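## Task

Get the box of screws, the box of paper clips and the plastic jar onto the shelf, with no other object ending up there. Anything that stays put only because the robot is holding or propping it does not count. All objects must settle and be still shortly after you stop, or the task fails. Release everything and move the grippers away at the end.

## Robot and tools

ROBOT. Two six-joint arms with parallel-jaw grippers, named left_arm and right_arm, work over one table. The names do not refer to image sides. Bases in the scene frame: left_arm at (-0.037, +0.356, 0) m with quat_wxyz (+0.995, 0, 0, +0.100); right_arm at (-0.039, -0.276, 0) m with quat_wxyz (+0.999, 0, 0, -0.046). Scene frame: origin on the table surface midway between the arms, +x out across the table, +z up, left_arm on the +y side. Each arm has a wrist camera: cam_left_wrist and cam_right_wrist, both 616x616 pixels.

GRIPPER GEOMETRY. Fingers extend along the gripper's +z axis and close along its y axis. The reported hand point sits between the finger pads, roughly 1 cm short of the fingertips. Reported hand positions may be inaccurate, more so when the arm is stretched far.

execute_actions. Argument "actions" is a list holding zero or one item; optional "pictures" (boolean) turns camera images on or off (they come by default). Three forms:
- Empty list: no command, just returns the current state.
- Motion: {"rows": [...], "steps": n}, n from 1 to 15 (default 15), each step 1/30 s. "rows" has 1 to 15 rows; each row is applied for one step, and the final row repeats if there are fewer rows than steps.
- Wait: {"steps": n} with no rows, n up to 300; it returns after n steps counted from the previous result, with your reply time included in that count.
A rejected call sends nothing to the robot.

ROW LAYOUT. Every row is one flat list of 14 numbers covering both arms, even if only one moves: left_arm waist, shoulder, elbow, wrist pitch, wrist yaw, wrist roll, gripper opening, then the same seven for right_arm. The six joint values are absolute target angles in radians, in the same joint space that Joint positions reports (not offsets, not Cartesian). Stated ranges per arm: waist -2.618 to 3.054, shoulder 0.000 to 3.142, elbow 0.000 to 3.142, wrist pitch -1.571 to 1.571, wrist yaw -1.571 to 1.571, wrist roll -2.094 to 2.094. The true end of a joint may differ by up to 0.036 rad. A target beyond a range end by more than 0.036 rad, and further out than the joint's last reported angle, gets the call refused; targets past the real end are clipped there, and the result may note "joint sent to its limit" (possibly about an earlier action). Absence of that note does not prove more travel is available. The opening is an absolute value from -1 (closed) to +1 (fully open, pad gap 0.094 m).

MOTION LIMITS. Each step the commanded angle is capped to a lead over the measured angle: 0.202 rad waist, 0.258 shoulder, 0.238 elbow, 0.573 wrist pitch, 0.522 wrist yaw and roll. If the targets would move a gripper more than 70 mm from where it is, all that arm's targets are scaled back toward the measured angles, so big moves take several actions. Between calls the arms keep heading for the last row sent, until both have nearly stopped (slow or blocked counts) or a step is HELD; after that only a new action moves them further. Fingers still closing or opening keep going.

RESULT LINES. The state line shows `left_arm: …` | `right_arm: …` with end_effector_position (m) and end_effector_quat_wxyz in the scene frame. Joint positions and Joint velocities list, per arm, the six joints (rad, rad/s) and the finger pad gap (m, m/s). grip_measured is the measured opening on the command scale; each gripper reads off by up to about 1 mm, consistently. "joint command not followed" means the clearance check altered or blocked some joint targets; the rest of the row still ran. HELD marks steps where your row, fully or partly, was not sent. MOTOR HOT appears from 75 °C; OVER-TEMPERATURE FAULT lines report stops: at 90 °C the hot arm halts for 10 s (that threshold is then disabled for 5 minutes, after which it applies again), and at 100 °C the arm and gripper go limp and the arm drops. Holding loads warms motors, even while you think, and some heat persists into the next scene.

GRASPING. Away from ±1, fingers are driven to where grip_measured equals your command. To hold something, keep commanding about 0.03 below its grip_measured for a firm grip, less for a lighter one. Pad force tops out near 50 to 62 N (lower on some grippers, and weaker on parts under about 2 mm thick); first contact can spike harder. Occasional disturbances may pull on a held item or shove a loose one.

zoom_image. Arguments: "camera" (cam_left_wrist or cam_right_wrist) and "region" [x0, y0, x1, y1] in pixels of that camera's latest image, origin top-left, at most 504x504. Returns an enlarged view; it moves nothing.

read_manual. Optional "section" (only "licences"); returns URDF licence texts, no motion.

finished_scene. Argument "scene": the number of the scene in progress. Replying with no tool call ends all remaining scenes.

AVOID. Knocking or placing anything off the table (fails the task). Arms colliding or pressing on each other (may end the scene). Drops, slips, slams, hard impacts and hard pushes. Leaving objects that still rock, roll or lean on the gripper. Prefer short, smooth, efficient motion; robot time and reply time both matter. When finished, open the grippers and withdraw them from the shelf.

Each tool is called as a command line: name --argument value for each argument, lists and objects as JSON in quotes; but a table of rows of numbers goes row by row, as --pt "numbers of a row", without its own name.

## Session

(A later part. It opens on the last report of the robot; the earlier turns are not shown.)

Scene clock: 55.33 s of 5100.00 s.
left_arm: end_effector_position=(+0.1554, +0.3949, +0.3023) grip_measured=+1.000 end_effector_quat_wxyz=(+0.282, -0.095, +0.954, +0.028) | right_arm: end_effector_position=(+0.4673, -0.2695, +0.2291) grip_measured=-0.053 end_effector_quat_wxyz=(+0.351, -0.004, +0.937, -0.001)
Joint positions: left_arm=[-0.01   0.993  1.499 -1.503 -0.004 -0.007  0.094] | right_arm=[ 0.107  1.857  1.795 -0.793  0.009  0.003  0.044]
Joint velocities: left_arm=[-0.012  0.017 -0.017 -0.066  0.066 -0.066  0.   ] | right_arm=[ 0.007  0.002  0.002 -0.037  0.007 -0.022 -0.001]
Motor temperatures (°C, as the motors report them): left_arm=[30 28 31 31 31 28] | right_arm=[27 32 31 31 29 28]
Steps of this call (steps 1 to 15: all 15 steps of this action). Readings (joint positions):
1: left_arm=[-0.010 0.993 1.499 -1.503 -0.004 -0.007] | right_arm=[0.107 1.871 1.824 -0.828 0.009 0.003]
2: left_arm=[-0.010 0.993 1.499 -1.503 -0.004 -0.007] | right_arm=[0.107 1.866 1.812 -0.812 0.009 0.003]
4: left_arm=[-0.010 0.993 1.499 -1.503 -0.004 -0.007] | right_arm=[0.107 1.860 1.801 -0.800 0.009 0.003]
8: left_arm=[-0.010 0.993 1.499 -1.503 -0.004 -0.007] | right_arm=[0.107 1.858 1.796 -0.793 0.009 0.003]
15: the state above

execute_actions --actions '[{"rows":[[0,1.0,1.5,-1.5,0,0,1,0.1,1.865,1.82,-0.86,0,0,1]],"steps":15}]' --pictures false

execute_actions --actions '[{"rows":[[0,1.0,1.5,-1.5,0,0,1,0.1,1.75,1.95,-1.1,0,0,1]],"steps":15}]' --pictures false

execute_actions --actions '[{"rows":[[0,1.0,1.5,-1.5,0,0,1,0.1,1.15,1.68,-1.43,0,0,1]],"steps":15}]' --pictures false

execute_actions --actions '[{"rows":[[0,1.0,1.5,-1.5,0,0,1,1.5,1.3,1.4,-1.5,0,0,1]],"steps":15}]' --pictures false

execute_actions --actions '[{"steps":40}]'

Scene clock: 58.53 s of 5100.00 s.
left_arm: end_effector_position=(+0.1554, +0.3949, +0.3023) grip_measured=+1.000 end_effector_quat_wxyz=(+0.282, -0.095, +0.954, +0.028) | right_arm: end_effector_position=(+0.4572, -0.2697, +0.2214) grip_measured=+1.000 end_effector_quat_wxyz=(+0.326, -0.004, +0.945, -0.001)
Joint positions: left_arm=[-0.01   0.993  1.499 -1.503 -0.004 -0.007  0.094] | right_arm=[ 0.107  1.857  1.798 -0.847  0.009  0.003  0.094]
Joint velocities: left_arm=[-0.007 -0.017 -0.022  0.022 -0.081 -0.007  0.   ] | right_arm=[ 0.002  0.012  0.012 -0.022  0.007 -0.007  0.   ]
Motor temperatures (°C, as the motors report them): left_arm=[30 28 31 31 31 28] | right_arm=[27 32 31 31 29 28]
Steps of this call (steps 1 to 15: the robot went on to your last target; steps 16 to 81: nothing new was sent; steps 82 to 96: all 15 steps of this action). Readings (joint positions):
82: left_arm=[-0.010 0.993 1.499 -1.503 -0.004 -0.007] | right_arm=[0.107 1.857 1.797 -0.797 0.009 0.003]
83: left_arm=[-0.010 0.993 1.499 -1.503 -0.004 -0.007] | right_arm=[0.107 1.857 1.798 -0.804 0.009 0.003]
85: left_arm=[-0.010 0.993 1.499 -1.503 -0.004 -0.007] | right_arm=[0.107 1.857 1.798 -0.822 0.009 0.003]
89: left_arm=[-0.010 0.993 1.499 -1.503 -0.004 -0.007] | right_arm=[0.107 1.857 1.798 -0.840 0.009 0.003]
96: the state above

Scene clock: 59.03 s of 5100.00 s.
left_arm: end_effector_position=(+0.1554, +0.3949, +0.3023) grip_measured=+1.000 end_effector_quat_wxyz=(+0.282, -0.095, +0.954, +0.028) | right_arm: end_effector_position=(+0.4139, -0.2703, +0.2958) grip_measured=+1.000 end_effector_quat_wxyz=(+0.342, -0.004, +0.940, -0.001)
Joint positions: left_arm=[-0.01   0.993  1.499 -1.503 -0.004 -0.007  0.094] | right_arm=[ 0.107  1.741  1.941 -1.073  0.009  0.003  0.094]
Joint velocities: left_arm=[-0.007 -0.012  0.002  0.022 -0.022  0.037  0.   ] | right_arm=[ 0.007  0.071 -0.007 -0.168  0.007  0.022  0.   ]
Motor temperatures (°C, as the motors report them): left_arm=[30 28 31 31 31 28] | right_arm=[27 32 31 31 29 28]
Steps of this call (steps 1 to 15: all 15 steps of this action). Readings (joint positions):
1: left_arm=[-0.010 0.993 1.499 -1.503 -0.004 -0.007] | right_arm=[0.107 1.855 1.815 -0.880 0.009 0.003]
2: left_arm=[-0.010 0.993 1.499 -1.503 -0.004 -0.007] | right_arm=[0.107 1.851 1.836 -0.925 0.009 0.003]
4: left_arm=[-0.010 0.993 1.499 -1.503 -0.004 -0.007] | right_arm=[0.107 1.822 1.877 -0.993 0.009 0.003]
8: left_arm=[-0.010 0.993 1.499 -1.503 -0.004 -0.007] | right_arm=[0.107 1.749 1.930 -1.041 0.009 0.003]
15: the state above

Scene clock: 59.53 s of 5100.00 s.
left_arm: end_effector_position=(+0.1554, +0.3949, +0.3023) grip_measured=+1.000 end_effector_quat_wxyz=(+0.282, -0.095, +0.954, +0.028) | right_arm: end_effector_position=(+0.2044, -0.2733, +0.3627) grip_measured=+1.000 end_effector_quat_wxyz=(+0.376, -0.004, +0.926, -0.001)
Joint positions: left_arm=[-0.01   0.993  1.499 -1.503 -0.004 -0.007  0.094] | right_arm=[ 0.107  1.1    1.695 -1.393  0.009  0.003  0.094]
Joint velocities: left_arm=[-0.007 -0.017 -0.007 -0.051 -0.037 -0.022  0.   ] | right_arm=[-0.002 -0.11   0.002 -0.256  0.022  0.007  0.   ]
Motor temperatures (°C, as the motors report them): left_arm=[30 28 31 31 31 28] | right_arm=[27 32 31 31 29 28]
Steps of this call (steps 1 to 15: all 15 steps of this action). Readings (joint positions):
1: left_arm=[-0.010 0.993 1.499 -1.503 -0.004 -0.007] | right_arm=[0.107 1.723 1.912 -1.073 0.009 0.003]
2: left_arm=[-0.010 0.993 1.499 -1.503 -0.004 -0.007] | right_arm=[0.107 1.689 1.861 -1.097 0.009 0.003]
4: left_arm=[-0.010 0.993 1.499 -1.503 -0.004 -0.007] | right_arm=[0.107 1.605 1.772 -1.182 0.009 0.003]
8: left_arm=[-0.010 0.993 1.499 -1.503 -0.004 -0.007] | right_arm=[0.107 1.404 1.697 -1.309 0.009 0.003]
15: the state above

Scene clock: 60.03 s of 5100.00 s.
left_arm: end_effector_position=(+0.1554, +0.3949, +0.3023) grip_measured=+1.000 end_effector_quat_wxyz=(+0.282, -0.095, +0.954, +0.028) | right_arm: end_effector_position=(+0.1086, -0.0861, +0.2037) grip_measured=+1.000 end_effector_quat_wxyz=(+0.076, -0.437, +0.896, +0.034)
Joint positions: left_arm=[-0.01   0.993  1.499 -1.503 -0.004 -0.007  0.094] | right_arm=[ 1.005  1.333  1.389 -1.459  0.006  0.004  0.094]
Joint velocities: left_arm=[ 0.002 -0.017  0.007 -0.037  0.066 -0.007  0.   ] | right_arm=[ 2.151 -0.193  0.002 -0.125 -0.11   0.007  0.   ]
Motor temperatures (°C, as the motors report them): left_arm=[30 28 31 31 31 28] | right_arm=[27 32 31 31 29 28]
Steps of this call (steps 1 to 15: all 15 steps of this action). Readings (joint positions):
1: left_arm=[-0.010 0.993 1.499 -1.503 -0.004 -0.007] | right_arm=[0.128 1.102 1.683 -1.397 0.017 0.004]
2: left_arm=[-0.010 0.993 1.499 -1.503 -0.004 -0.007] | right_arm=[0.165 1.110 1.660 -1.399 0.017 0.004]
4: left_arm=[-0.010 0.993 1.499 -1.503 -0.004 -0.007] | right_arm=[0.244 1.153 1.595 -1.406 0.016 0.004]
8: left_arm=[-0.010 0.993 1.499 -1.503 -0.004 -0.007] | right_arm=[0.476 1.287 1.445 -1.427 0.019 0.004]
15: the state above

Scene clock: 61.37 s of 5100.00 s.
left_arm: end_effector_position=(+0.1554, +0.3949, +0.3023) grip_measured=+1.000 end_effector_quat_wxyz=(+0.282, -0.095, +0.954, +0.028) | right_arm: end_effector_position=(-0.0041, -0.0472, +0.2048) grip_measured=+1.000 end_effector_quat_wxyz=(-0.051, +0.645, -0.761, -0.052)
Joint positions: left_arm=[-0.01   0.993  1.499 -1.503 -0.004 -0.007  0.094] | right_arm=[ 1.501  1.323  1.389 -1.492 -0.012  0.003  0.094]
Joint velocities: left_arm=[ 0.002 -0.002 -0.022 -0.007  0.022  0.022  0.   ] | right_arm=[ 0.012  0.007 -0.007 -0.066  0.022  0.081  0.   ]
Motor temperatures (°C, as the motors report them): left_arm=[30 28 31 31 31 28] | right_arm=[27 32 31 31 29 28]
Steps of this call (steps 1 to 30: the robot went on to your last target; steps 31 to 40: nothing new was sent). Readings (joint positions):
1: left_arm=[-0.010 0.993 1.499 -1.503 -0.004 -0.007] | right_arm=[1.082 1.328 1.389 -1.461 0.005 0.004]
2: left_arm=[-0.010 0.993 1.499 -1.503 -0.004 -0.007] | right_arm=[1.159 1.325 1.389 -1.463 0.003 0.004]
4: left_arm=[-0.010 0.993 1.499 -1.503 -0.004 -0.007] | right_arm=[1.312 1.323 1.389 -1.466 0.002 0.004]
8: left_arm=[-0.010 0.993 1.499 -1.503 -0.004 -0.007] | right_arm=[1.498 1.323 1.389 -1.474 -0.013 0.003]
40: the state above
All arms were judged still, so your last target was given up. Only a new action makes them travel on or press farther. Fingers that are still opening or closing keep moving.

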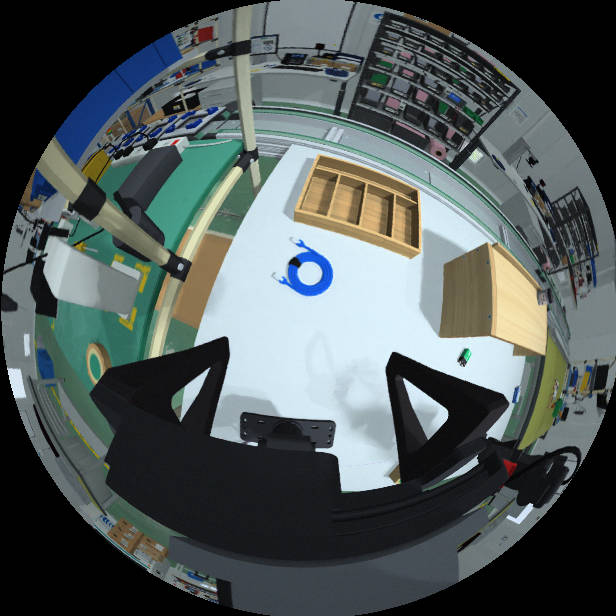

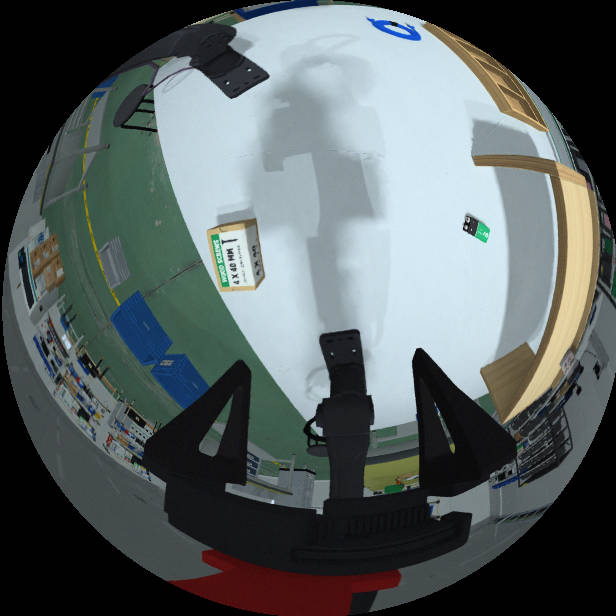

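execute_actions --actions '[{"rows":[[0,1.0,1.5,-1.5,0,0,1,2.0,1.44,1.165,-1.27,0,0,1]],"steps":15}]' --pictures false

execute_actions --actions '[{"steps":20}]'

Scene clock: 63.83 s of 5100.00 s.
left_arm: end_effector_position=(+0.1554, +0.3949, +0.3023) grip_measured=+1.000 end_effector_quat_wxyz=(+0.282, -0.095, +0.954, +0.028) | right_arm: end_effector_position=(-0.1217, -0.0520, +0.1192) grip_measured=+1.000 end_effector_quat_wxyz=(+0.007, +0.817, -0.577, +0.001)
Joint positions: left_arm=[-0.01   0.993  1.499 -1.503 -0.004 -0.007  0.094] | right_arm=[ 2.007  1.456  1.164 -1.288 -0.01   0.003  0.094]
Joint velocities: left_arm=[-0.007 -0.002  0.007 -0.022  0.037 -0.022  0.   ] | right_arm=[ 0.007 -0.017  0.007  0.066 -0.007 -0.081  0.   ]
Motor temperatures (°C, as the motors report them): left_arm=[30 28 31 31 31 28] | right_arm=[27 32 31 31 29 28]
Steps of this call (steps 1 to 59: nothing new was sent; steps 60 to 74: all 15 steps of this action). Readings (joint positions):
60: left_arm=[-0.010 0.993 1.499 -1.503 -0.004 -0.007] | right_arm=[1.523 1.326 1.368 -1.468 0.000 0.004]
61: left_arm=[-0.010 0.993 1.499 -1.503 -0.004 -0.007] | right_arm=[1.570 1.332 1.333 -1.434 0.005 0.004]
63: left_arm=[-0.010 0.993 1.499 -1.503 -0.004 -0.007] | right_arm=[1.692 1.380 1.254 -1.376 0.008 0.004]
67: left_arm=[-0.010 0.993 1.499 -1.503 -0.004 -0.007] | right_arm=[1.958 1.472 1.167 -1.306 -0.001 0.003]
74: the state above

Scene clock: 64.50 s of 5100.00 s.
left_arm: end_effector_position=(+0.1554, +0.3949, +0.3023) grip_measured=+1.000 end_effector_quat_wxyz=(+0.282, -0.095, +0.954, +0.028) | right_arm: end_effector_position=(-0.1220, -0.0511, +0.1193) grip_measured=+1.000 end_effector_quat_wxyz=(+0.006, +0.817, -0.577, -0.001)
Joint positions: left_arm=[-0.01   0.993  1.499 -1.503 -0.004 -0.007  0.094] | right_arm=[ 2.007  1.456  1.164 -1.284 -0.01   0.003  0.094]
Joint velocities: left_arm=[-0.002  0.007  0.012 -0.007 -0.007 -0.037  0.   ] | right_arm=[ 0.002 -0.012 -0.002  0.007 -0.007  0.022  0.   ]
Motor temperatures (°C, as the motors report them): left_arm=[30 28 31 31 31 28] | right_arm=[27 32 31 31 29 28]
Steps of this call (steps 1 to 15: the robot went on to your last target; steps 16 to 20: nothing new was sent). Readings (joint positions):
1: left_arm=[-0.010 0.993 1.499 -1.503 -0.004 -0.007] | right_arm=[2.007 1.456 1.164 -1.287 -0.010 0.003]
2: left_arm=[-0.010 0.993 1.499 -1.503 -0.004 -0.007] | right_arm=[2.007 1.456 1.164 -1.287 -0.010 0.003]
4: left_arm=[-0.010 0.993 1.499 -1.503 -0.004 -0.007] | right_arm=[2.007 1.456 1.164 -1.286 -0.010 0.003]
8: left_arm=[-0.010 0.993 1.499 -1.503 -0.004 -0.007] | right_arm=[2.007 1.456 1.164 -1.284 -0.010 0.003]
20: the state above
All arms were judged still, so your last target was given up. Only a new action makes them travel on or press farther. Fingers that are still opening or closing keep moving.

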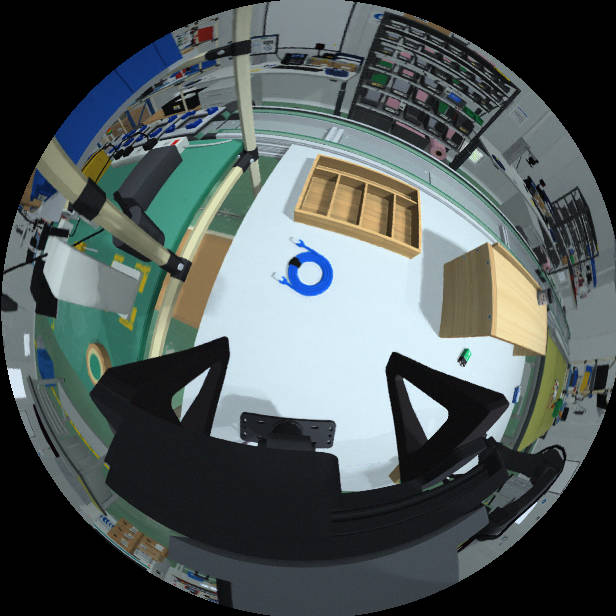

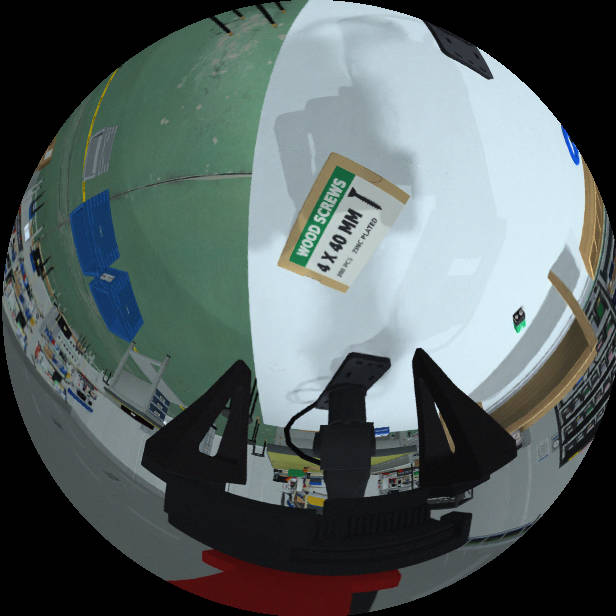

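execute_actions --actions '[{"rows":[[0,1.0,1.5,-1.5,0,0,1,1.96,1.61,1.17,-1.10,0,0.55,1]],"steps":15}]' --pictures false

execute_actions --actions '[{"steps":10}]'

Scene clock: 67.03 s of 5100.00 s.
left_arm: end_effector_position=(+0.1554, +0.3949, +0.3023) grip_measured=+1.000 end_effector_quat_wxyz=(+0.282, -0.095, +0.954, +0.028) | right_arm: end_effector_position=(-0.1247, -0.0102, +0.0790) grip_measured=+1.000 end_effector_quat_wxyz=(-0.006, -0.626, +0.780, +0.000)
Joint positions: left_arm=[-0.01   0.993  1.499 -1.503 -0.004 -0.007  0.094] | right_arm=[ 1.966  1.626  1.167 -1.116 -0.011  0.521  0.094]
Joint velocities: left_arm=[-0.017 -0.012 -0.007  0.037 -0.022 -0.066  0.   ] | right_arm=[-0.002  0.012  0.007 -0.037  0.022  0.154  0.   ]
Motor temperatures (°C, as the motors report them): left_arm=[30 28 31 31 31 28] | right_arm=[27 32 31 31 29 28]
Steps of this call (steps 1 to 61: nothing new was sent; steps 62 to 76: all 15 steps of this action). Readings (joint positions):
62: left_arm=[-0.010 0.993 1.499 -1.503 -0.004 -0.007] | right_arm=[2.003 1.472 1.165 -1.274 -0.012 0.086]
63: left_arm=[-0.010 0.993 1.499 -1.503 -0.004 -0.007] | right_arm=[1.993 1.501 1.167 -1.247 -0.012 0.177]
65: left_arm=[-0.010 0.993 1.499 -1.503 -0.004 -0.007] | right_arm=[1.973 1.575 1.167 -1.190 -0.011 0.309]
69: left_arm=[-0.010 0.993 1.499 -1.503 -0.004 -0.007] | right_arm=[1.966 1.629 1.167 -1.136 -0.011 0.447]
76: the state above

Scene clock: 67.37 s of 5100.00 s.
left_arm: end_effector_position=(+0.1554, +0.3949, +0.3023) grip_measured=+1.000 end_effector_quat_wxyz=(+0.282, -0.095, +0.954, +0.028) | right_arm: end_effector_position=(-0.1249, -0.0094, +0.0790) grip_measured=+1.000 end_effector_quat_wxyz=(-0.005, -0.619, +0.785, +0.002)
Joint positions: left_arm=[-0.01   0.993  1.499 -1.503 -0.004 -0.007  0.094] | right_arm=[ 1.966  1.626  1.167 -1.112 -0.011  0.538  0.094]
Joint velocities: left_arm=[ 0.002 -0.007 -0.007  0.007 -0.125  0.007  0.   ] | right_arm=[-0.022 -0.027 -0.012 -0.022 -0.022 -0.037  0.   ]
Motor temperatures (°C, as the motors report them): left_arm=[30 28 31 31 31 28] | right_arm=[27 32 31 31 29 28]
Steps of this call (steps 1 to 10: the robot went on to your last target). Readings (joint positions):
1: left_arm=[-0.010 0.993 1.499 -1.503 -0.004 -0.007] | right_arm=[1.966 1.626 1.167 -1.115 -0.011 0.525]
2: left_arm=[-0.010 0.993 1.499 -1.503 -0.004 -0.007] | right_arm=[1.966 1.626 1.167 -1.114 -0.011 0.528]
4: left_arm=[-0.010 0.993 1.499 -1.503 -0.004 -0.007] | right_arm=[1.966 1.626 1.167 -1.114 -0.011 0.533]
8: left_arm=[-0.010 0.993 1.499 -1.503 -0.004 -0.007] | right_arm=[1.966 1.626 1.167 -1.112 -0.011 0.537]
10: the state above

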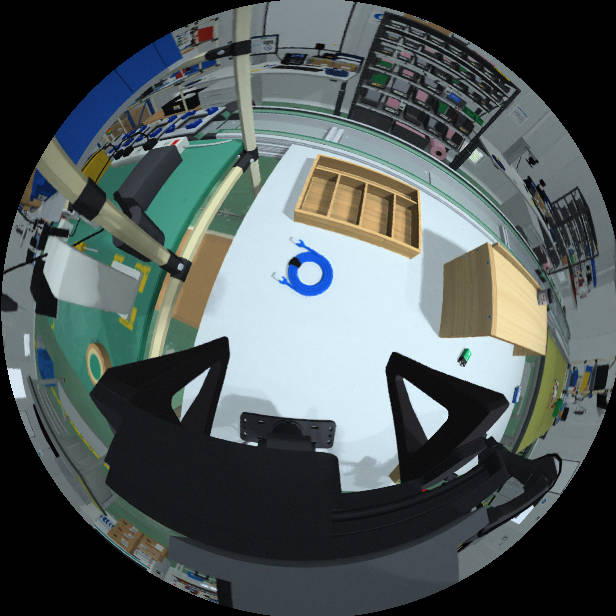

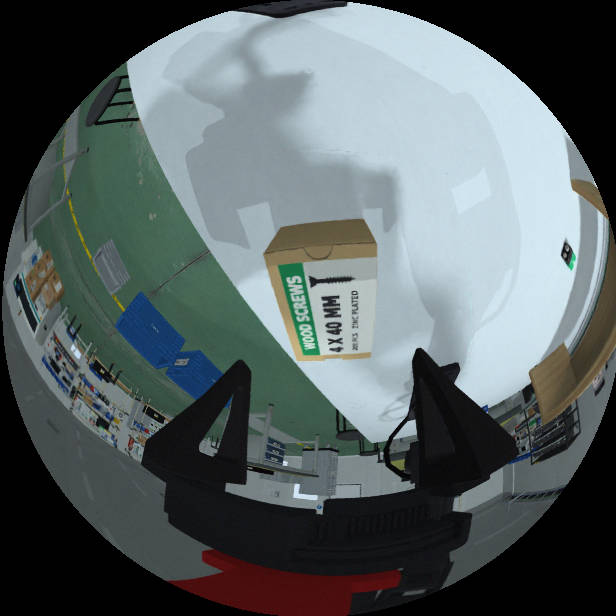

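execute_actions --actions '[{"rows":[[0,1.0,1.5,-1.5,0,0,1,1.885,1.745,1.36,-1.17,0,0.48,1]],"steps":15}]' --pictures false

execute_actions --actions '[{"rows":[[0,1.0,1.5,-1.5,0,0,1,1.885,1.80,1.223,-0.97,0,0.48,1]],"steps":15}]'

Scene clock: 69.17 s of 5100.00 s.
left_arm: end_effector_position=(+0.1554, +0.3949, +0.3023) grip_measured=+1.000 end_effector_quat_wxyz=(+0.282, -0.095, +0.954, +0.028) | right_arm: end_effector_position=(-0.1107, +0.0307, +0.0889) grip_measured=+1.000 end_effector_quat_wxyz=(-0.003, -0.605, +0.796, +0.006)
Joint positions: left_arm=[-0.01   0.993  1.499 -1.503 -0.004 -0.007  0.094] | right_arm=[ 1.885  1.741  1.336 -1.158 -0.011  0.492  0.094]
Joint velocities: left_arm=[-0.007 -0.012 -0.002  0.007 -0.007  0.007  0.   ] | right_arm=[ 0.002 -0.017  0.002 -0.051 -0.022 -0.081  0.   ]
Motor temperatures (°C, as the motors report them): left_arm=[30 28 31 31 31 28] | right_arm=[27 32 31 31 29 28]
Steps of this call (steps 1 to 30: the robot went on to your last target; steps 31 to 39: nothing new was sent; steps 40 to 54: all 15 steps of this action). Readings (joint positions):
40: left_arm=[-0.010 0.993 1.499 -1.503 -0.004 -0.007] | right_arm=[1.957 1.646 1.198 -1.144 -0.015 0.532]
41: left_arm=[-0.010 0.993 1.499 -1.503 -0.004 -0.007] | right_arm=[1.940 1.679 1.248 -1.169 -0.016 0.523]
43: left_arm=[-0.010 0.993 1.499 -1.503 -0.004 -0.007] | right_arm=[1.904 1.728 1.317 -1.153 -0.014 0.511]
47: left_arm=[-0.010 0.993 1.499 -1.503 -0.004 -0.007] | right_arm=[1.885 1.741 1.336 -1.147 -0.011 0.499]
54: the state above

Scene clock: 69.67 s of 5100.00 s.
left_arm: end_effector_position=(+0.1554, +0.3949, +0.3023) grip_measured=+1.000 end_effector_quat_wxyz=(+0.282, -0.095, +0.954, +0.028) | right_arm: end_effector_position=(-0.1120, +0.0362, +0.0427) grip_measured=+1.000 end_effector_quat_wxyz=(-0.004, -0.606, +0.795, +0.004)
Joint positions: left_arm=[-0.01   0.993  1.499 -1.503 -0.004 -0.007  0.094] | right_arm=[ 1.885  1.81   1.23  -0.988 -0.011  0.49   0.094]
Joint velocities: left_arm=[ 0.002 -0.007 -0.012  0.007 -0.081 -0.037  0.   ] | right_arm=[ 0.002 -0.007 -0.002  0.007 -0.095 -0.081  0.   ]
Motor temperatures (°C, as the motors report them): left_arm=[30 28 31 31 31 28] | right_arm=[27 32 31 31 29 28]
Steps of this call (steps 1 to 15: all 15 steps of this action). Readings (joint positions):
1: left_arm=[-0.010 0.993 1.499 -1.503 -0.004 -0.007] | right_arm=[1.885 1.743 1.321 -1.132 -0.011 0.492]
2: left_arm=[-0.010 0.993 1.499 -1.503 -0.004 -0.007] | right_arm=[1.885 1.747 1.300 -1.096 -0.011 0.491]
4: left_arm=[-0.010 0.993 1.499 -1.503 -0.004 -0.007] | right_arm=[1.885 1.773 1.263 -1.050 -0.011 0.491]
8: left_arm=[-0.010 0.993 1.499 -1.503 -0.004 -0.007] | right_arm=[1.885 1.810 1.231 -1.016 -0.011 0.490]
15: the state above

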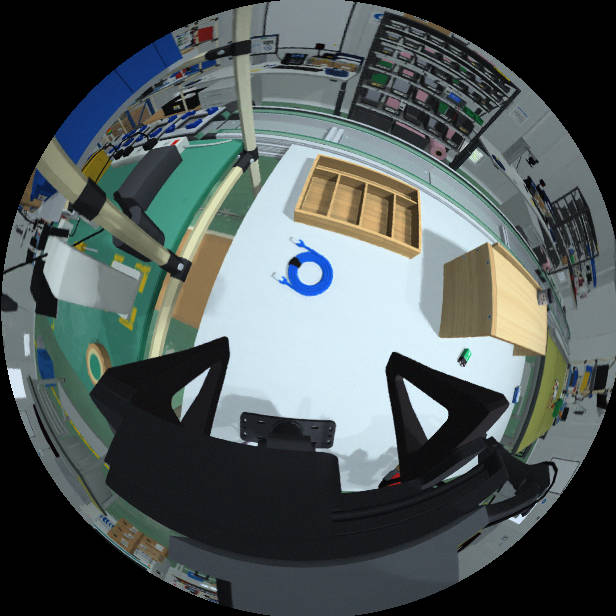

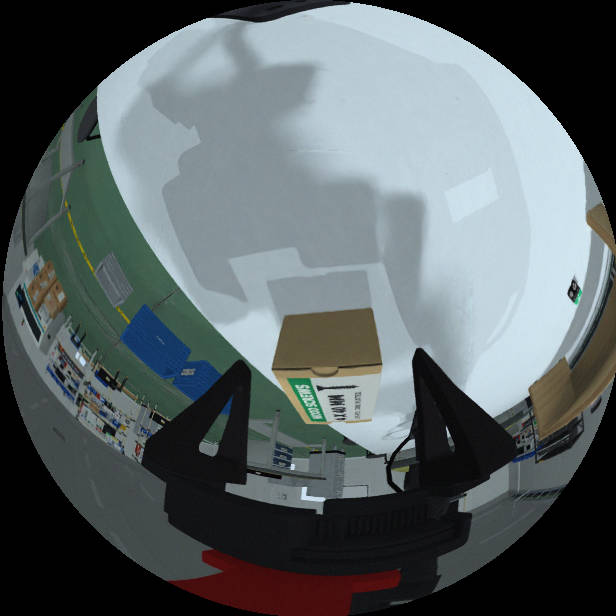

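Width about 55 mm; close.

execute_actions --actions '[{"rows":[[0,1.0,1.5,-1.5,0,0,1,1.885,1.80,1.223,-0.97,0,0.48,0.0]],"steps":15}]'

Scene clock: 70.63 s of 5100.00 s.
left_arm: end_effector_position=(+0.1554, +0.3949, +0.3023) grip_measured=+1.000 end_effector_quat_wxyz=(+0.282, -0.095, +0.954, +0.028) | right_arm: end_effector_position=(-0.1124, +0.0378, +0.0427) grip_measured=+0.164 end_effector_quat_wxyz=(-0.003, -0.607, +0.795, +0.007)
Joint positions: left_arm=[-0.01   0.993  1.499 -1.503 -0.004 -0.007  0.094] | right_arm=[ 1.885  1.81   1.23  -0.982 -0.011  0.489  0.055]
Joint velocities: left_arm=[ 0.007  0.002  0.007  0.037  0.022 -0.037  0.   ] | right_arm=[ 0.017  0.002 -0.012 -0.051 -0.007 -0.051 -0.   ]
Motor temperatures (°C, as the motors report them): left_arm=[30 28 31 31 31 28] | right_arm=[27 32 31 31 29 28]
Steps of this call (steps 1 to 14: the robot went on to your last target; steps 15 to 29: all 15 steps of this action). Readings (joint positions):
15: left_arm=[-0.010 0.993 1.499 -1.503 -0.004 -0.007] | right_arm=[1.885 1.810 1.230 -0.982 -0.011 0.490]
16: left_arm=[-0.010 0.993 1.499 -1.503 -0.004 -0.007] | right_arm=[1.885 1.810 1.230 -0.982 -0.011 0.490]
18: left_arm=[-0.010 0.993 1.499 -1.503 -0.004 -0.007] | right_arm=[1.885 1.810 1.230 -0.982 -0.011 0.489]
22: left_arm=[-0.010 0.993 1.499 -1.503 -0.004 -0.007] | right_arm=[1.885 1.810 1.230 -0.982 -0.011 0.489]
29: the state above

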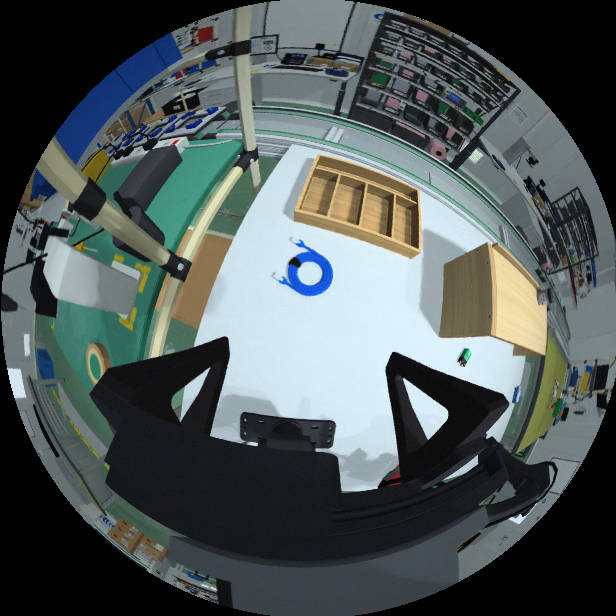

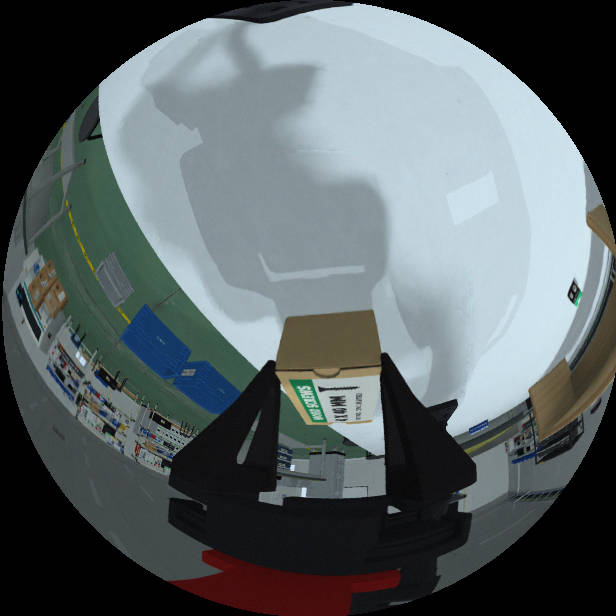

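execute_actions --actions '[{"rows":[[0,1.0,1.5,-1.5,0,0,1,1.885,1.45,1.4,-1.45,0,0.3,0.12]],"steps":15}]' --pictures false

execute_actions --actions '[{"rows":[[0,1.0,1.5,-1.5,0,0,1,1.5,1.15,1.7,-1.5,0,0,0.12]],"steps":15}]' --pictures false

execute_actions --actions '[{"rows":[[0,1.0,1.5,-1.5,0,0,1,0.45,1.15,1.7,-1.5,0,0,0.12]],"steps":15}]' --pictures false

execute_actions --actions '[{"rows":[[0,1.0,1.5,-1.5,0,0,1,0.45,1.5,1.98,-1.45,0,0,0.12]],"steps":15}]' --pictures false

execute_actions --actions '[{"rows":[[0,1.0,1.5,-1.5,0,0,1,0.45,1.845,2.28,-1.4,0,0,0.12]],"steps":15}]' --pictures false

execute_actions --actions '[{"rows":[[0,1.0,1.5,-1.5,0,0,1,0.45,2.0,2.3,-1.35,0,0,0.12]],"steps":15}]'

Scene clock: 74.03 s of 5100.00 s.
left_arm: end_effector_position=(+0.1554, +0.3949, +0.3023) grip_measured=+1.000 end_effector_quat_wxyz=(+0.282, -0.095, +0.954, +0.028) | right_arm: end_effector_position=(-0.0979, -0.0247, +0.1795) grip_measured=+0.164 end_effector_quat_wxyz=(-0.020, +0.670, -0.741, -0.045)
Joint positions: left_arm=[-0.01   0.993  1.499 -1.503 -0.004 -0.007  0.094] | right_arm=[ 1.885  1.442  1.386 -1.416 -0.009  0.322  0.055]
Joint velocities: left_arm=[-0.012  0.007 -0.007 -0.037 -0.037 -0.022  0.   ] | right_arm=[ 0.007  0.173 -0.012 -0.315  0.081 -0.081 -0.001]
Motor temperatures (°C, as the motors report them): left_arm=[30 28 31 31 31 28] | right_arm=[27 32 31 30 29 28]
Steps of this call (steps 1 to 15: the robot went on to your last target; steps 16 to 87: nothing new was sent; steps 88 to 102: all 15 steps of this action). Readings (joint positions):
88: left_arm=[-0.010 0.993 1.499 -1.503 -0.004 -0.007] | right_arm=[1.885 1.800 1.238 -1.003 -0.013 0.476]
89: left_arm=[-0.010 0.993 1.499 -1.503 -0.004 -0.007] | right_arm=[1.885 1.781 1.249 -1.044 -0.013 0.459]
91: left_arm=[-0.010 0.993 1.499 -1.503 -0.004 -0.007] | right_arm=[1.885 1.712 1.269 -1.126 -0.011 0.428]
95: left_arm=[-0.010 0.993 1.499 -1.503 -0.004 -0.007] | right_arm=[1.885 1.540 1.331 -1.263 -0.009 0.371]
102: the state above

Scene clock: 74.53 s of 5100.00 s.
left_arm: end_effector_position=(+0.1554, +0.3949, +0.3023) grip_measured=+1.000 end_effector_quat_wxyz=(+0.282, -0.095, +0.954, +0.028) | right_arm: end_effector_position=(-0.0011, -0.0491, +0.3351) grip_measured=+0.164 end_effector_quat_wxyz=(+0.232, -0.603, +0.737, +0.199)
Joint positions: left_arm=[-0.01   0.993  1.499 -1.503 -0.004 -0.007  0.094] | right_arm=[ 1.503  1.134  1.685 -1.501  0.01   0.036  0.055]
Joint velocities: left_arm=[ 0.002 -0.007  0.007 -0.051 -0.022 -0.022  0.   ] | right_arm=[-0.002 -0.007  0.012 -0.476 -0.007 -0.11   0.   ]
Motor temperatures (°C, as the motors report them): left_arm=[30 28 31 31 31 28] | right_arm=[27 32 31 30 29 28]
Steps of this call (steps 1 to 15: all 15 steps of this action). Readings (joint positions):
1: left_arm=[-0.010 0.993 1.499 -1.503 -0.004 -0.007] | right_arm=[1.872 1.438 1.392 -1.427 -0.018 0.295]
2: left_arm=[-0.010 0.993 1.499 -1.503 -0.004 -0.007] | right_arm=[1.844 1.426 1.403 -1.436 -0.027 0.267]
4: left_arm=[-0.010 0.993 1.499 -1.503 -0.004 -0.007] | right_arm=[1.772 1.377 1.444 -1.447 -0.027 0.219]
8: left_arm=[-0.010 0.993 1.499 -1.503 -0.004 -0.007] | right_arm=[1.601 1.261 1.571 -1.461 -0.022 0.135]
15: the state above

Scene clock: 75.03 s of 5100.00 s.
left_arm: end_effector_position=(+0.1554, +0.3949, +0.3023) grip_measured=+1.000 end_effector_quat_wxyz=(+0.282, -0.095, +0.954, +0.028) | right_arm: end_effector_position=(+0.1765, -0.1925, +0.3243) grip_measured=+0.164 end_effector_quat_wxyz=(+0.273, -0.175, +0.945, +0.045)
Joint positions: left_arm=[-0.01   0.993  1.499 -1.503 -0.004 -0.007  0.094] | right_arm=[ 0.474  1.166  1.685 -1.53   0.018  0.009  0.055]
Joint velocities: left_arm=[ 0.002 -0.002 -0.012  0.007  0.022  0.007  0.   ] | right_arm=[-0.657 -0.007 -0.002  0.007  0.3    0.051 -0.   ]
Motor temperatures (°C, as the motors report them): left_arm=[30 28 31 31 31 28] | right_arm=[27 32 31 31 29 28]
Steps of this call (steps 1 to 15: all 15 steps of this action). Readings (joint positions):
1: left_arm=[-0.010 0.993 1.499 -1.503 -0.004 -0.007] | right_arm=[1.463 1.137 1.685 -1.514 -0.016 0.029]
2: left_arm=[-0.010 0.993 1.499 -1.503 -0.004 -0.007] | right_arm=[1.393 1.142 1.685 -1.525 -0.033 0.027]
4: left_arm=[-0.010 0.993 1.499 -1.503 -0.004 -0.007] | right_arm=[1.243 1.154 1.685 -1.530 -0.028 0.021]
8: left_arm=[-0.010 0.993 1.499 -1.503 -0.004 -0.007] | right_arm=[0.938 1.166 1.685 -1.529 -0.017 0.014]
15: the state above

Scene clock: 75.53 s of 5100.00 s.
left_arm: end_effector_position=(+0.1554, +0.3949, +0.3023) grip_measured=+1.000 end_effector_quat_wxyz=(+0.282, -0.095, +0.954, +0.028) | right_arm: end_effector_position=(+0.2711, -0.1595, +0.3142) grip_measured=+0.164 end_effector_quat_wxyz=(+0.240, -0.169, +0.955, +0.040)
Joint positions: left_arm=[-0.01   0.993  1.499 -1.503 -0.004 -0.007  0.094] | right_arm=[ 0.456  1.54   1.941 -1.481  0.01   0.009  0.055]
Joint velocities: left_arm=[-0.012  0.002 -0.002 -0.007 -0.022 -0.022  0.   ] | right_arm=[ 0.002 -0.222  0.002 -0.11  -0.037 -0.037 -0.001]
Motor temperatures (°C, as the motors report them): left_arm=[30 28 31 31 31 28] | right_arm=[27 32 31 31 29 28]
Steps of this call (steps 1 to 15: all 15 steps of this action). Readings (joint positions):
1: left_arm=[-0.010 0.993 1.499 -1.503 -0.004 -0.007] | right_arm=[0.459 1.200 1.726 -1.563 0.024 0.009]
2: left_arm=[-0.010 0.993 1.499 -1.503 -0.004 -0.007] | right_arm=[0.456 1.253 1.790 -1.575 0.024 0.009]
4: left_arm=[-0.010 0.993 1.499 -1.503 -0.004 -0.007] | right_arm=[0.456 1.376 1.904 -1.560 0.021 0.009]
8: left_arm=[-0.010 0.993 1.499 -1.503 -0.004 -0.007] | right_arm=[0.456 1.528 1.941 -1.472 0.014 0.009]
15: the state above

Scene clock: 76.03 s of 5100.00 s.
left_arm: end_effector_position=(+0.1554, +0.3949, +0.3023) grip_measured=+1.000 end_effector_quat_wxyz=(+0.282, -0.095, +0.954, +0.028) | right_arm: end_effector_position=(+0.3614, -0.1251, +0.2857) grip_measured=+0.164 end_effector_quat_wxyz=(+0.230, -0.170, +0.957, +0.039)
Joint positions: left_arm=[-0.01   0.993  1.499 -1.503 -0.004 -0.007  0.094] | right_arm=[ 0.456  1.895  2.235 -1.44   0.009  0.009  0.055]
Joint velocities: left_arm=[0.002 0.002 0.012 0.007 0.037 0.051 0.   ] | right_arm=[ 0.017 -0.183  0.007 -0.022 -0.037  0.007 -0.001]
Motor temperatures (°C, as the motors report them): left_arm=[30 28 31 32 31 28] | right_arm=[27 32 31 31 29 28]
Steps of this call (steps 1 to 15: all 15 steps of this action). Readings (joint positions):
1: left_arm=[-0.010 0.993 1.499 -1.503 -0.004 -0.007] | right_arm=[0.456 1.570 1.988 -1.515 0.010 0.009]
2: left_arm=[-0.010 0.993 1.499 -1.503 -0.004 -0.007] | right_arm=[0.456 1.620 2.063 -1.540 0.010 0.009]
4: left_arm=[-0.010 0.993 1.499 -1.503 -0.004 -0.007] | right_arm=[0.456 1.734 2.190 -1.528 0.010 0.009]
8: left_arm=[-0.010 0.993 1.499 -1.503 -0.004 -0.007] | right_arm=[0.456 1.871 2.235 -1.428 0.010 0.009]
15: the state above

Scene clock: 76.53 s of 5100.00 s.
left_arm: end_effector_position=(+0.1554, +0.3949, +0.3023) grip_measured=+1.000 end_effector_quat_wxyz=(+0.282, -0.095, +0.954, +0.028) | right_arm: end_effector_position=(+0.4015, -0.1101, +0.2643) grip_measured=+0.164 end_effector_quat_wxyz=(+0.246, -0.170, +0.953, +0.042)
Joint positions: left_arm=[-0.01   0.993  1.499 -1.503 -0.004 -0.007  0.094] | right_arm=[ 0.455  2.004  2.277 -1.34   0.009  0.008  0.055]
Joint velocities: left_arm=[-0.012 -0.012 -0.022 -0.051  0.037  0.037  0.   ] | right_arm=[-0.017  0.007 -0.007  0.051  0.007  0.037 -0.   ]
Motor temperatures (°C, as the motors report them): left_arm=[30 28 31 32 31 28] | right_arm=[27 32 31 31 29 28]
Steps of this call (steps 1 to 15: all 15 steps of this action). Readings (joint positions):
1: left_arm=[-0.010 0.993 1.499 -1.503 -0.004 -0.007] | right_arm=[0.456 1.903 2.247 -1.445 0.009 0.009]
2: left_arm=[-0.010 0.993 1.499 -1.503 -0.004 -0.007] | right_arm=[0.456 1.917 2.265 -1.442 0.009 0.009]
4: left_arm=[-0.010 0.993 1.499 -1.503 -0.004 -0.007] | right_arm=[0.456 1.953 2.275 -1.423 0.009 0.009]
8: left_arm=[-0.010 0.993 1.499 -1.503 -0.004 -0.007] | right_arm=[0.455 2.002 2.277 -1.343 0.009 0.009]
15: the state above

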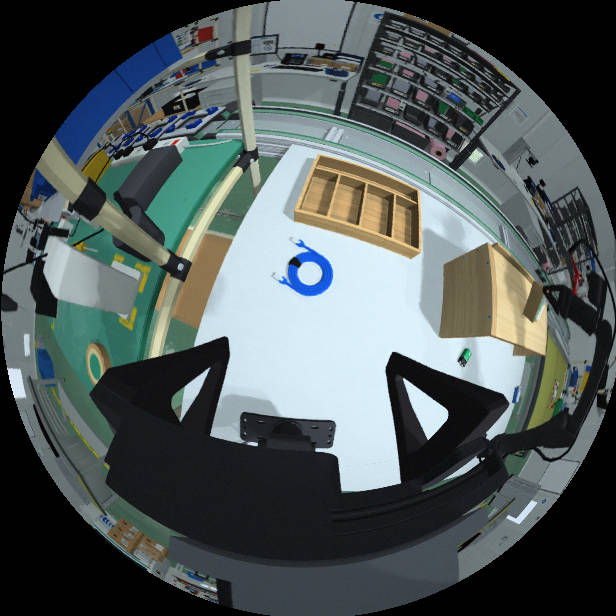

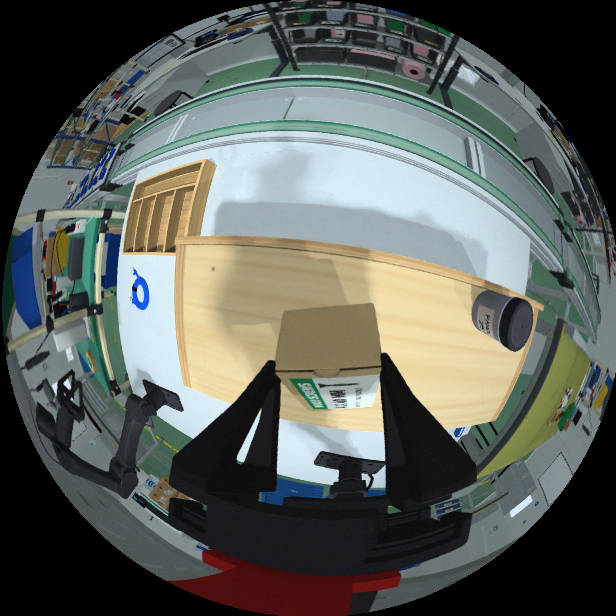

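execute_actions --actions '[{"rows":[[0,1.0,1.5,-1.5,0,0,1,0.45,2.17,2.51,-1.32,0,0,0.12]],"steps":15}]' --pictures false

execute_actions --actions '[{"rows":[[0,1.0,1.5,-1.5,0,0,1,0.45,2.17,2.45,-1.31,0,0,0.12]],"steps":15}]'

Scene clock: 78.07 s of 5100.00 s.
left_arm: end_effector_position=(+0.1554, +0.3949, +0.3023) grip_measured=+1.000 end_effector_quat_wxyz=(+0.282, -0.095, +0.954, +0.028) | right_arm: end_effector_position=(+0.4448, -0.0933, +0.2582) grip_measured=+0.164 end_effector_quat_wxyz=(+0.274, -0.169, +0.945, +0.048)
Joint positions: left_arm=[-0.01   0.993  1.499 -1.503 -0.004 -0.007  0.094] | right_arm=[ 0.455  2.17   2.478 -1.315  0.007  0.006  0.055]
Joint velocities: left_arm=[-0.012 -0.002 -0.002 -0.007 -0.051 -0.051  0.   ] | right_arm=[-0.002  0.007  0.007  0.081 -0.022 -0.051  0.001]
Motor temperatures (°C, as the motors report them): left_arm=[30 28 31 32 31 28] | right_arm=[27 32 32 31 29 28]
Steps of this call (steps 1 to 15: the robot went on to your last target; steps 16 to 31: nothing new was sent; steps 32 to 46: all 15 steps of this action). Readings (joint positions):
32: left_arm=[-0.010 0.993 1.499 -1.503 -0.004 -0.007] | right_arm=[0.455 2.034 2.331 -1.371 0.009 0.008]
33: left_arm=[-0.010 0.993 1.499 -1.503 -0.004 -0.007] | right_arm=[0.455 2.074 2.400 -1.394 0.009 0.008]
35: left_arm=[-0.010 0.993 1.499 -1.503 -0.004 -0.007] | right_arm=[0.455 2.130 2.464 -1.360 0.007 0.008]
39: left_arm=[-0.010 0.993 1.499 -1.503 -0.004 -0.007] | right_arm=[0.455 2.169 2.478 -1.315 0.007 0.007]
46: the state above

Scene clock: 78.57 s of 5100.00 s.
left_arm: end_effector_position=(+0.1554, +0.3949, +0.3023) grip_measured=+1.000 end_effector_quat_wxyz=(+0.282, -0.095, +0.954, +0.028) | right_arm: end_effector_position=(+0.4448, -0.0933, +0.2582) grip_measured=+0.164 end_effector_quat_wxyz=(+0.274, -0.169, +0.945, +0.048)
Joint positions: left_arm=[-0.01   0.993  1.499 -1.503 -0.004 -0.007  0.094] | right_arm=[ 0.455  2.17   2.478 -1.315  0.007  0.006  0.055]
Joint velocities: left_arm=[-0.002  0.002  0.007  0.007  0.022 -0.007  0.   ] | right_arm=[-0.002 -0.002 -0.007 -0.022  0.007  0.051  0.   ]
Motor temperatures (°C, as the motors report them): left_arm=[30 28 31 32 31 28] | right_arm=[27 33 32 31 29 28]
Steps of this call (steps 1 to 15: all 15 steps of this action). Readings (joint positions):
1: left_arm=[-0.010 0.993 1.499 -1.503 -0.004 -0.007] | right_arm=[0.455 2.170 2.478 -1.315 0.007 0.006]
2: left_arm=[-0.010 0.993 1.499 -1.503 -0.004 -0.007] | right_arm=[0.455 2.170 2.478 -1.315 0.007 0.006]
4: left_arm=[-0.010 0.993 1.499 -1.503 -0.004 -0.007] | right_arm=[0.455 2.170 2.478 -1.315 0.007 0.006]
8: left_arm=[-0.010 0.993 1.499 -1.503 -0.004 -0.007] | right_arm=[0.455 2.170 2.478 -1.315 0.007 0.006]
15: the state above

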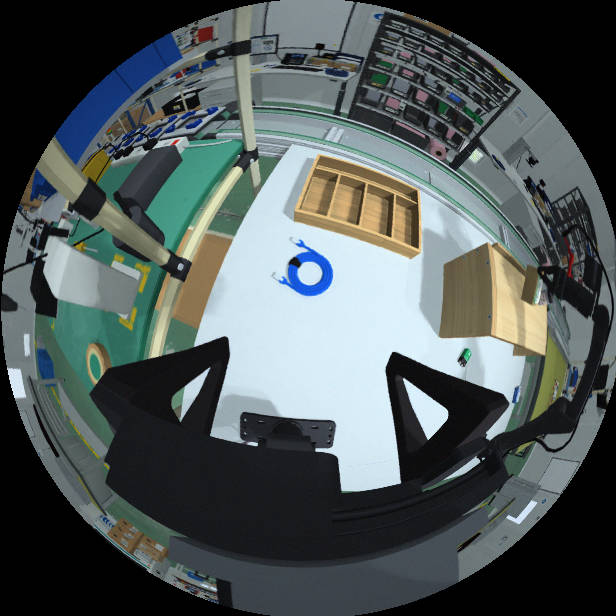

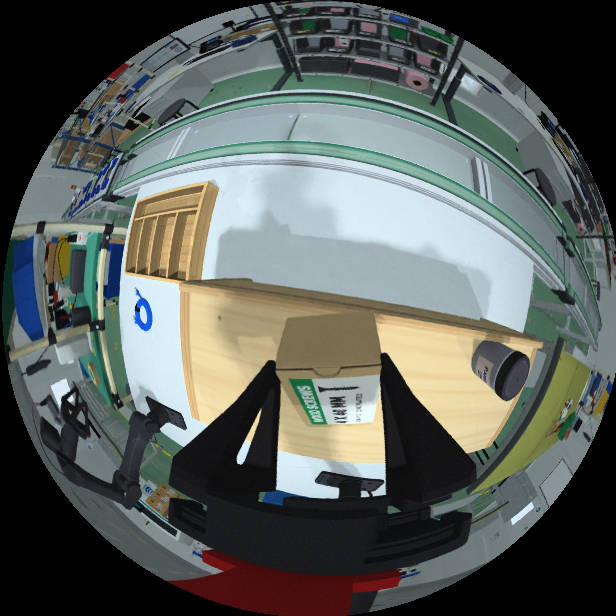

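execute_actions --actions '[{"rows":[[0,1.0,1.5,-1.5,0,0,1,0.45,2.17,2.42,-1.27,0,0,0.12]],"steps":15}]' --pictures false

execute_actions --actions '[{"rows":[[0,1.0,1.5,-1.5,0,0,1,0.45,2.17,2.45,-1.3,0,0,0.25],[0,1.0,1.5,-1.5,0,0,1,0.45,2.17,2.45,-1.3,0,0,0.25],[0,1.0,1.5,-1.5,0,0,1,0.45,2.17,2.45,-1.3,0,0,0.25],[0,1.0,1.5,-1.5,0,0,1,0.45,2.17,2.45,-1.3,0,0,0.25],[0,1.0,1.5,-1.5,0,0,1,0.45,2.17,2.45,-1.3,0,0,0.25],[0,1.0,1.5,-1.5,0,0,1,0.45,2.17,2.45,-1.3,0,0,1]],"steps":15}]'

Scene clock: 80.33 s of 5100.00 s.
left_arm: end_effector_position=(+0.1554, +0.3949, +0.3023) grip_measured=+1.000 end_effector_quat_wxyz=(+0.282, -0.095, +0.954, +0.028) | right_arm: end_effector_position=(+0.4503, -0.0913, +0.2537) grip_measured=+0.164 end_effector_quat_wxyz=(+0.280, -0.169, +0.944, +0.048)
Joint positions: left_arm=[-0.01   0.993  1.499 -1.503 -0.004 -0.007  0.094] | right_arm=[ 0.455  2.167  2.445 -1.273  0.007  0.005  0.055]
Joint velocities: left_arm=[-0.017 -0.002 -0.012  0.022 -0.037  0.022  0.   ] | right_arm=[ 0.012 -0.007 -0.007  0.051 -0.037 -0.037 -0.   ]
Motor temperatures (°C, as the motors report them): left_arm=[30 28 31 32 31 28] | right_arm=[27 33 31 31 29 28]
Steps of this call (steps 1 to 15: the robot went on to your last target; steps 16 to 38: nothing new was sent; steps 39 to 53: all 15 steps of this action). Readings (joint positions):
39: left_arm=[-0.010 0.993 1.499 -1.503 -0.004 -0.007] | right_arm=[0.455 2.169 2.471 -1.309 0.007 0.006]
40: left_arm=[-0.010 0.993 1.499 -1.503 -0.004 -0.007] | right_arm=[0.455 2.167 2.463 -1.299 0.007 0.006]
42: left_arm=[-0.010 0.993 1.499 -1.503 -0.004 -0.007] | right_arm=[0.455 2.167 2.453 -1.283 0.007 0.006]
46: left_arm=[-0.010 0.993 1.499 -1.503 -0.004 -0.007] | right_arm=[0.455 2.167 2.445 -1.273 0.007 0.005]
53: the state above

Scene clock: 80.83 s of 5100.00 s.
left_arm: end_effector_position=(+0.1554, +0.3949, +0.3023) grip_measured=+1.000 end_effector_quat_wxyz=(+0.282, -0.095, +0.954, +0.028) | right_arm: end_effector_position=(+0.4471, -0.0924, +0.2516) grip_measured=+1.000 end_effector_quat_wxyz=(+0.273, -0.170, +0.946, +0.047)
Joint positions: left_arm=[-0.01   0.993  1.499 -1.503 -0.004 -0.007  0.094] | right_arm=[ 0.455  2.167  2.445 -1.289  0.007  0.005  0.094]
Joint velocities: left_arm=[-0.007  0.002 -0.012 -0.037  0.066  0.007  0.   ] | right_arm=[-0.002 -0.017 -0.007 -0.007  0.007 -0.022  0.   ]
Motor temperatures (°C, as the motors report them): left_arm=[30 28 31 32 31 28] | right_arm=[27 33 31 31 29 28]
Steps of this call (steps 1 to 15: all 15 steps of this action). Readings (joint positions):
1: left_arm=[-0.010 0.993 1.499 -1.503 -0.004 -0.007] | right_arm=[0.455 2.167 2.445 -1.273 0.007 0.005]
2: left_arm=[-0.010 0.993 1.499 -1.503 -0.004 -0.007] | right_arm=[0.455 2.167 2.445 -1.273 0.007 0.005]
4: left_arm=[-0.010 0.993 1.499 -1.503 -0.004 -0.007] | right_arm=[0.455 2.167 2.445 -1.279 0.007 0.005]
8: left_arm=[-0.010 0.993 1.499 -1.503 -0.004 -0.007] | right_arm=[0.455 2.167 2.445 -1.286 0.007 0.005]
15: the state above

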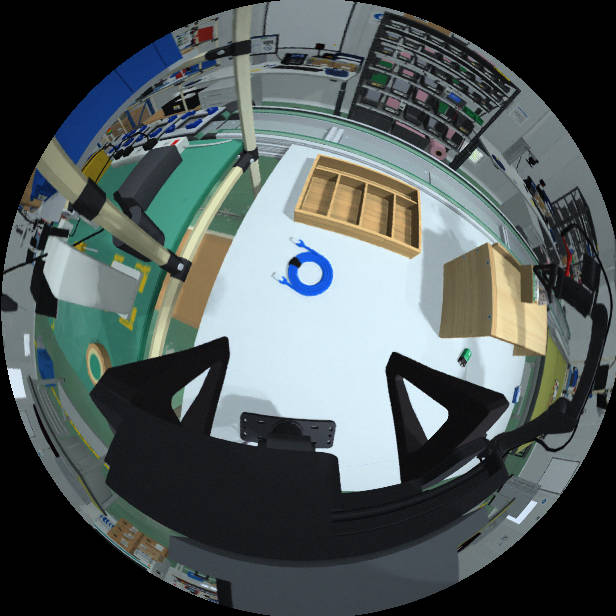

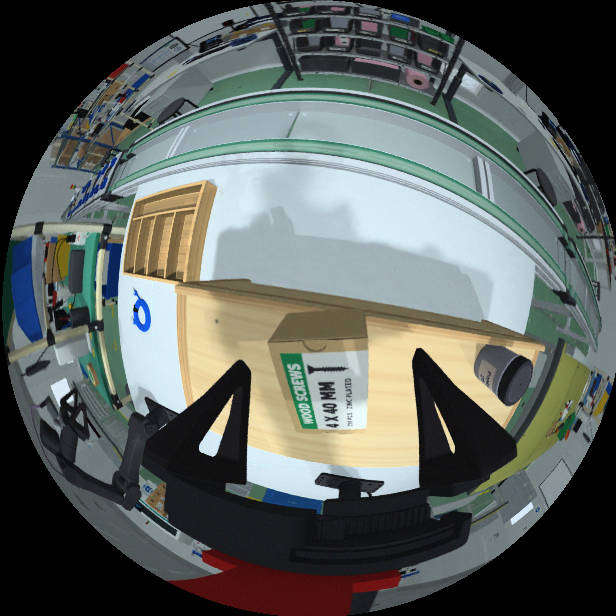

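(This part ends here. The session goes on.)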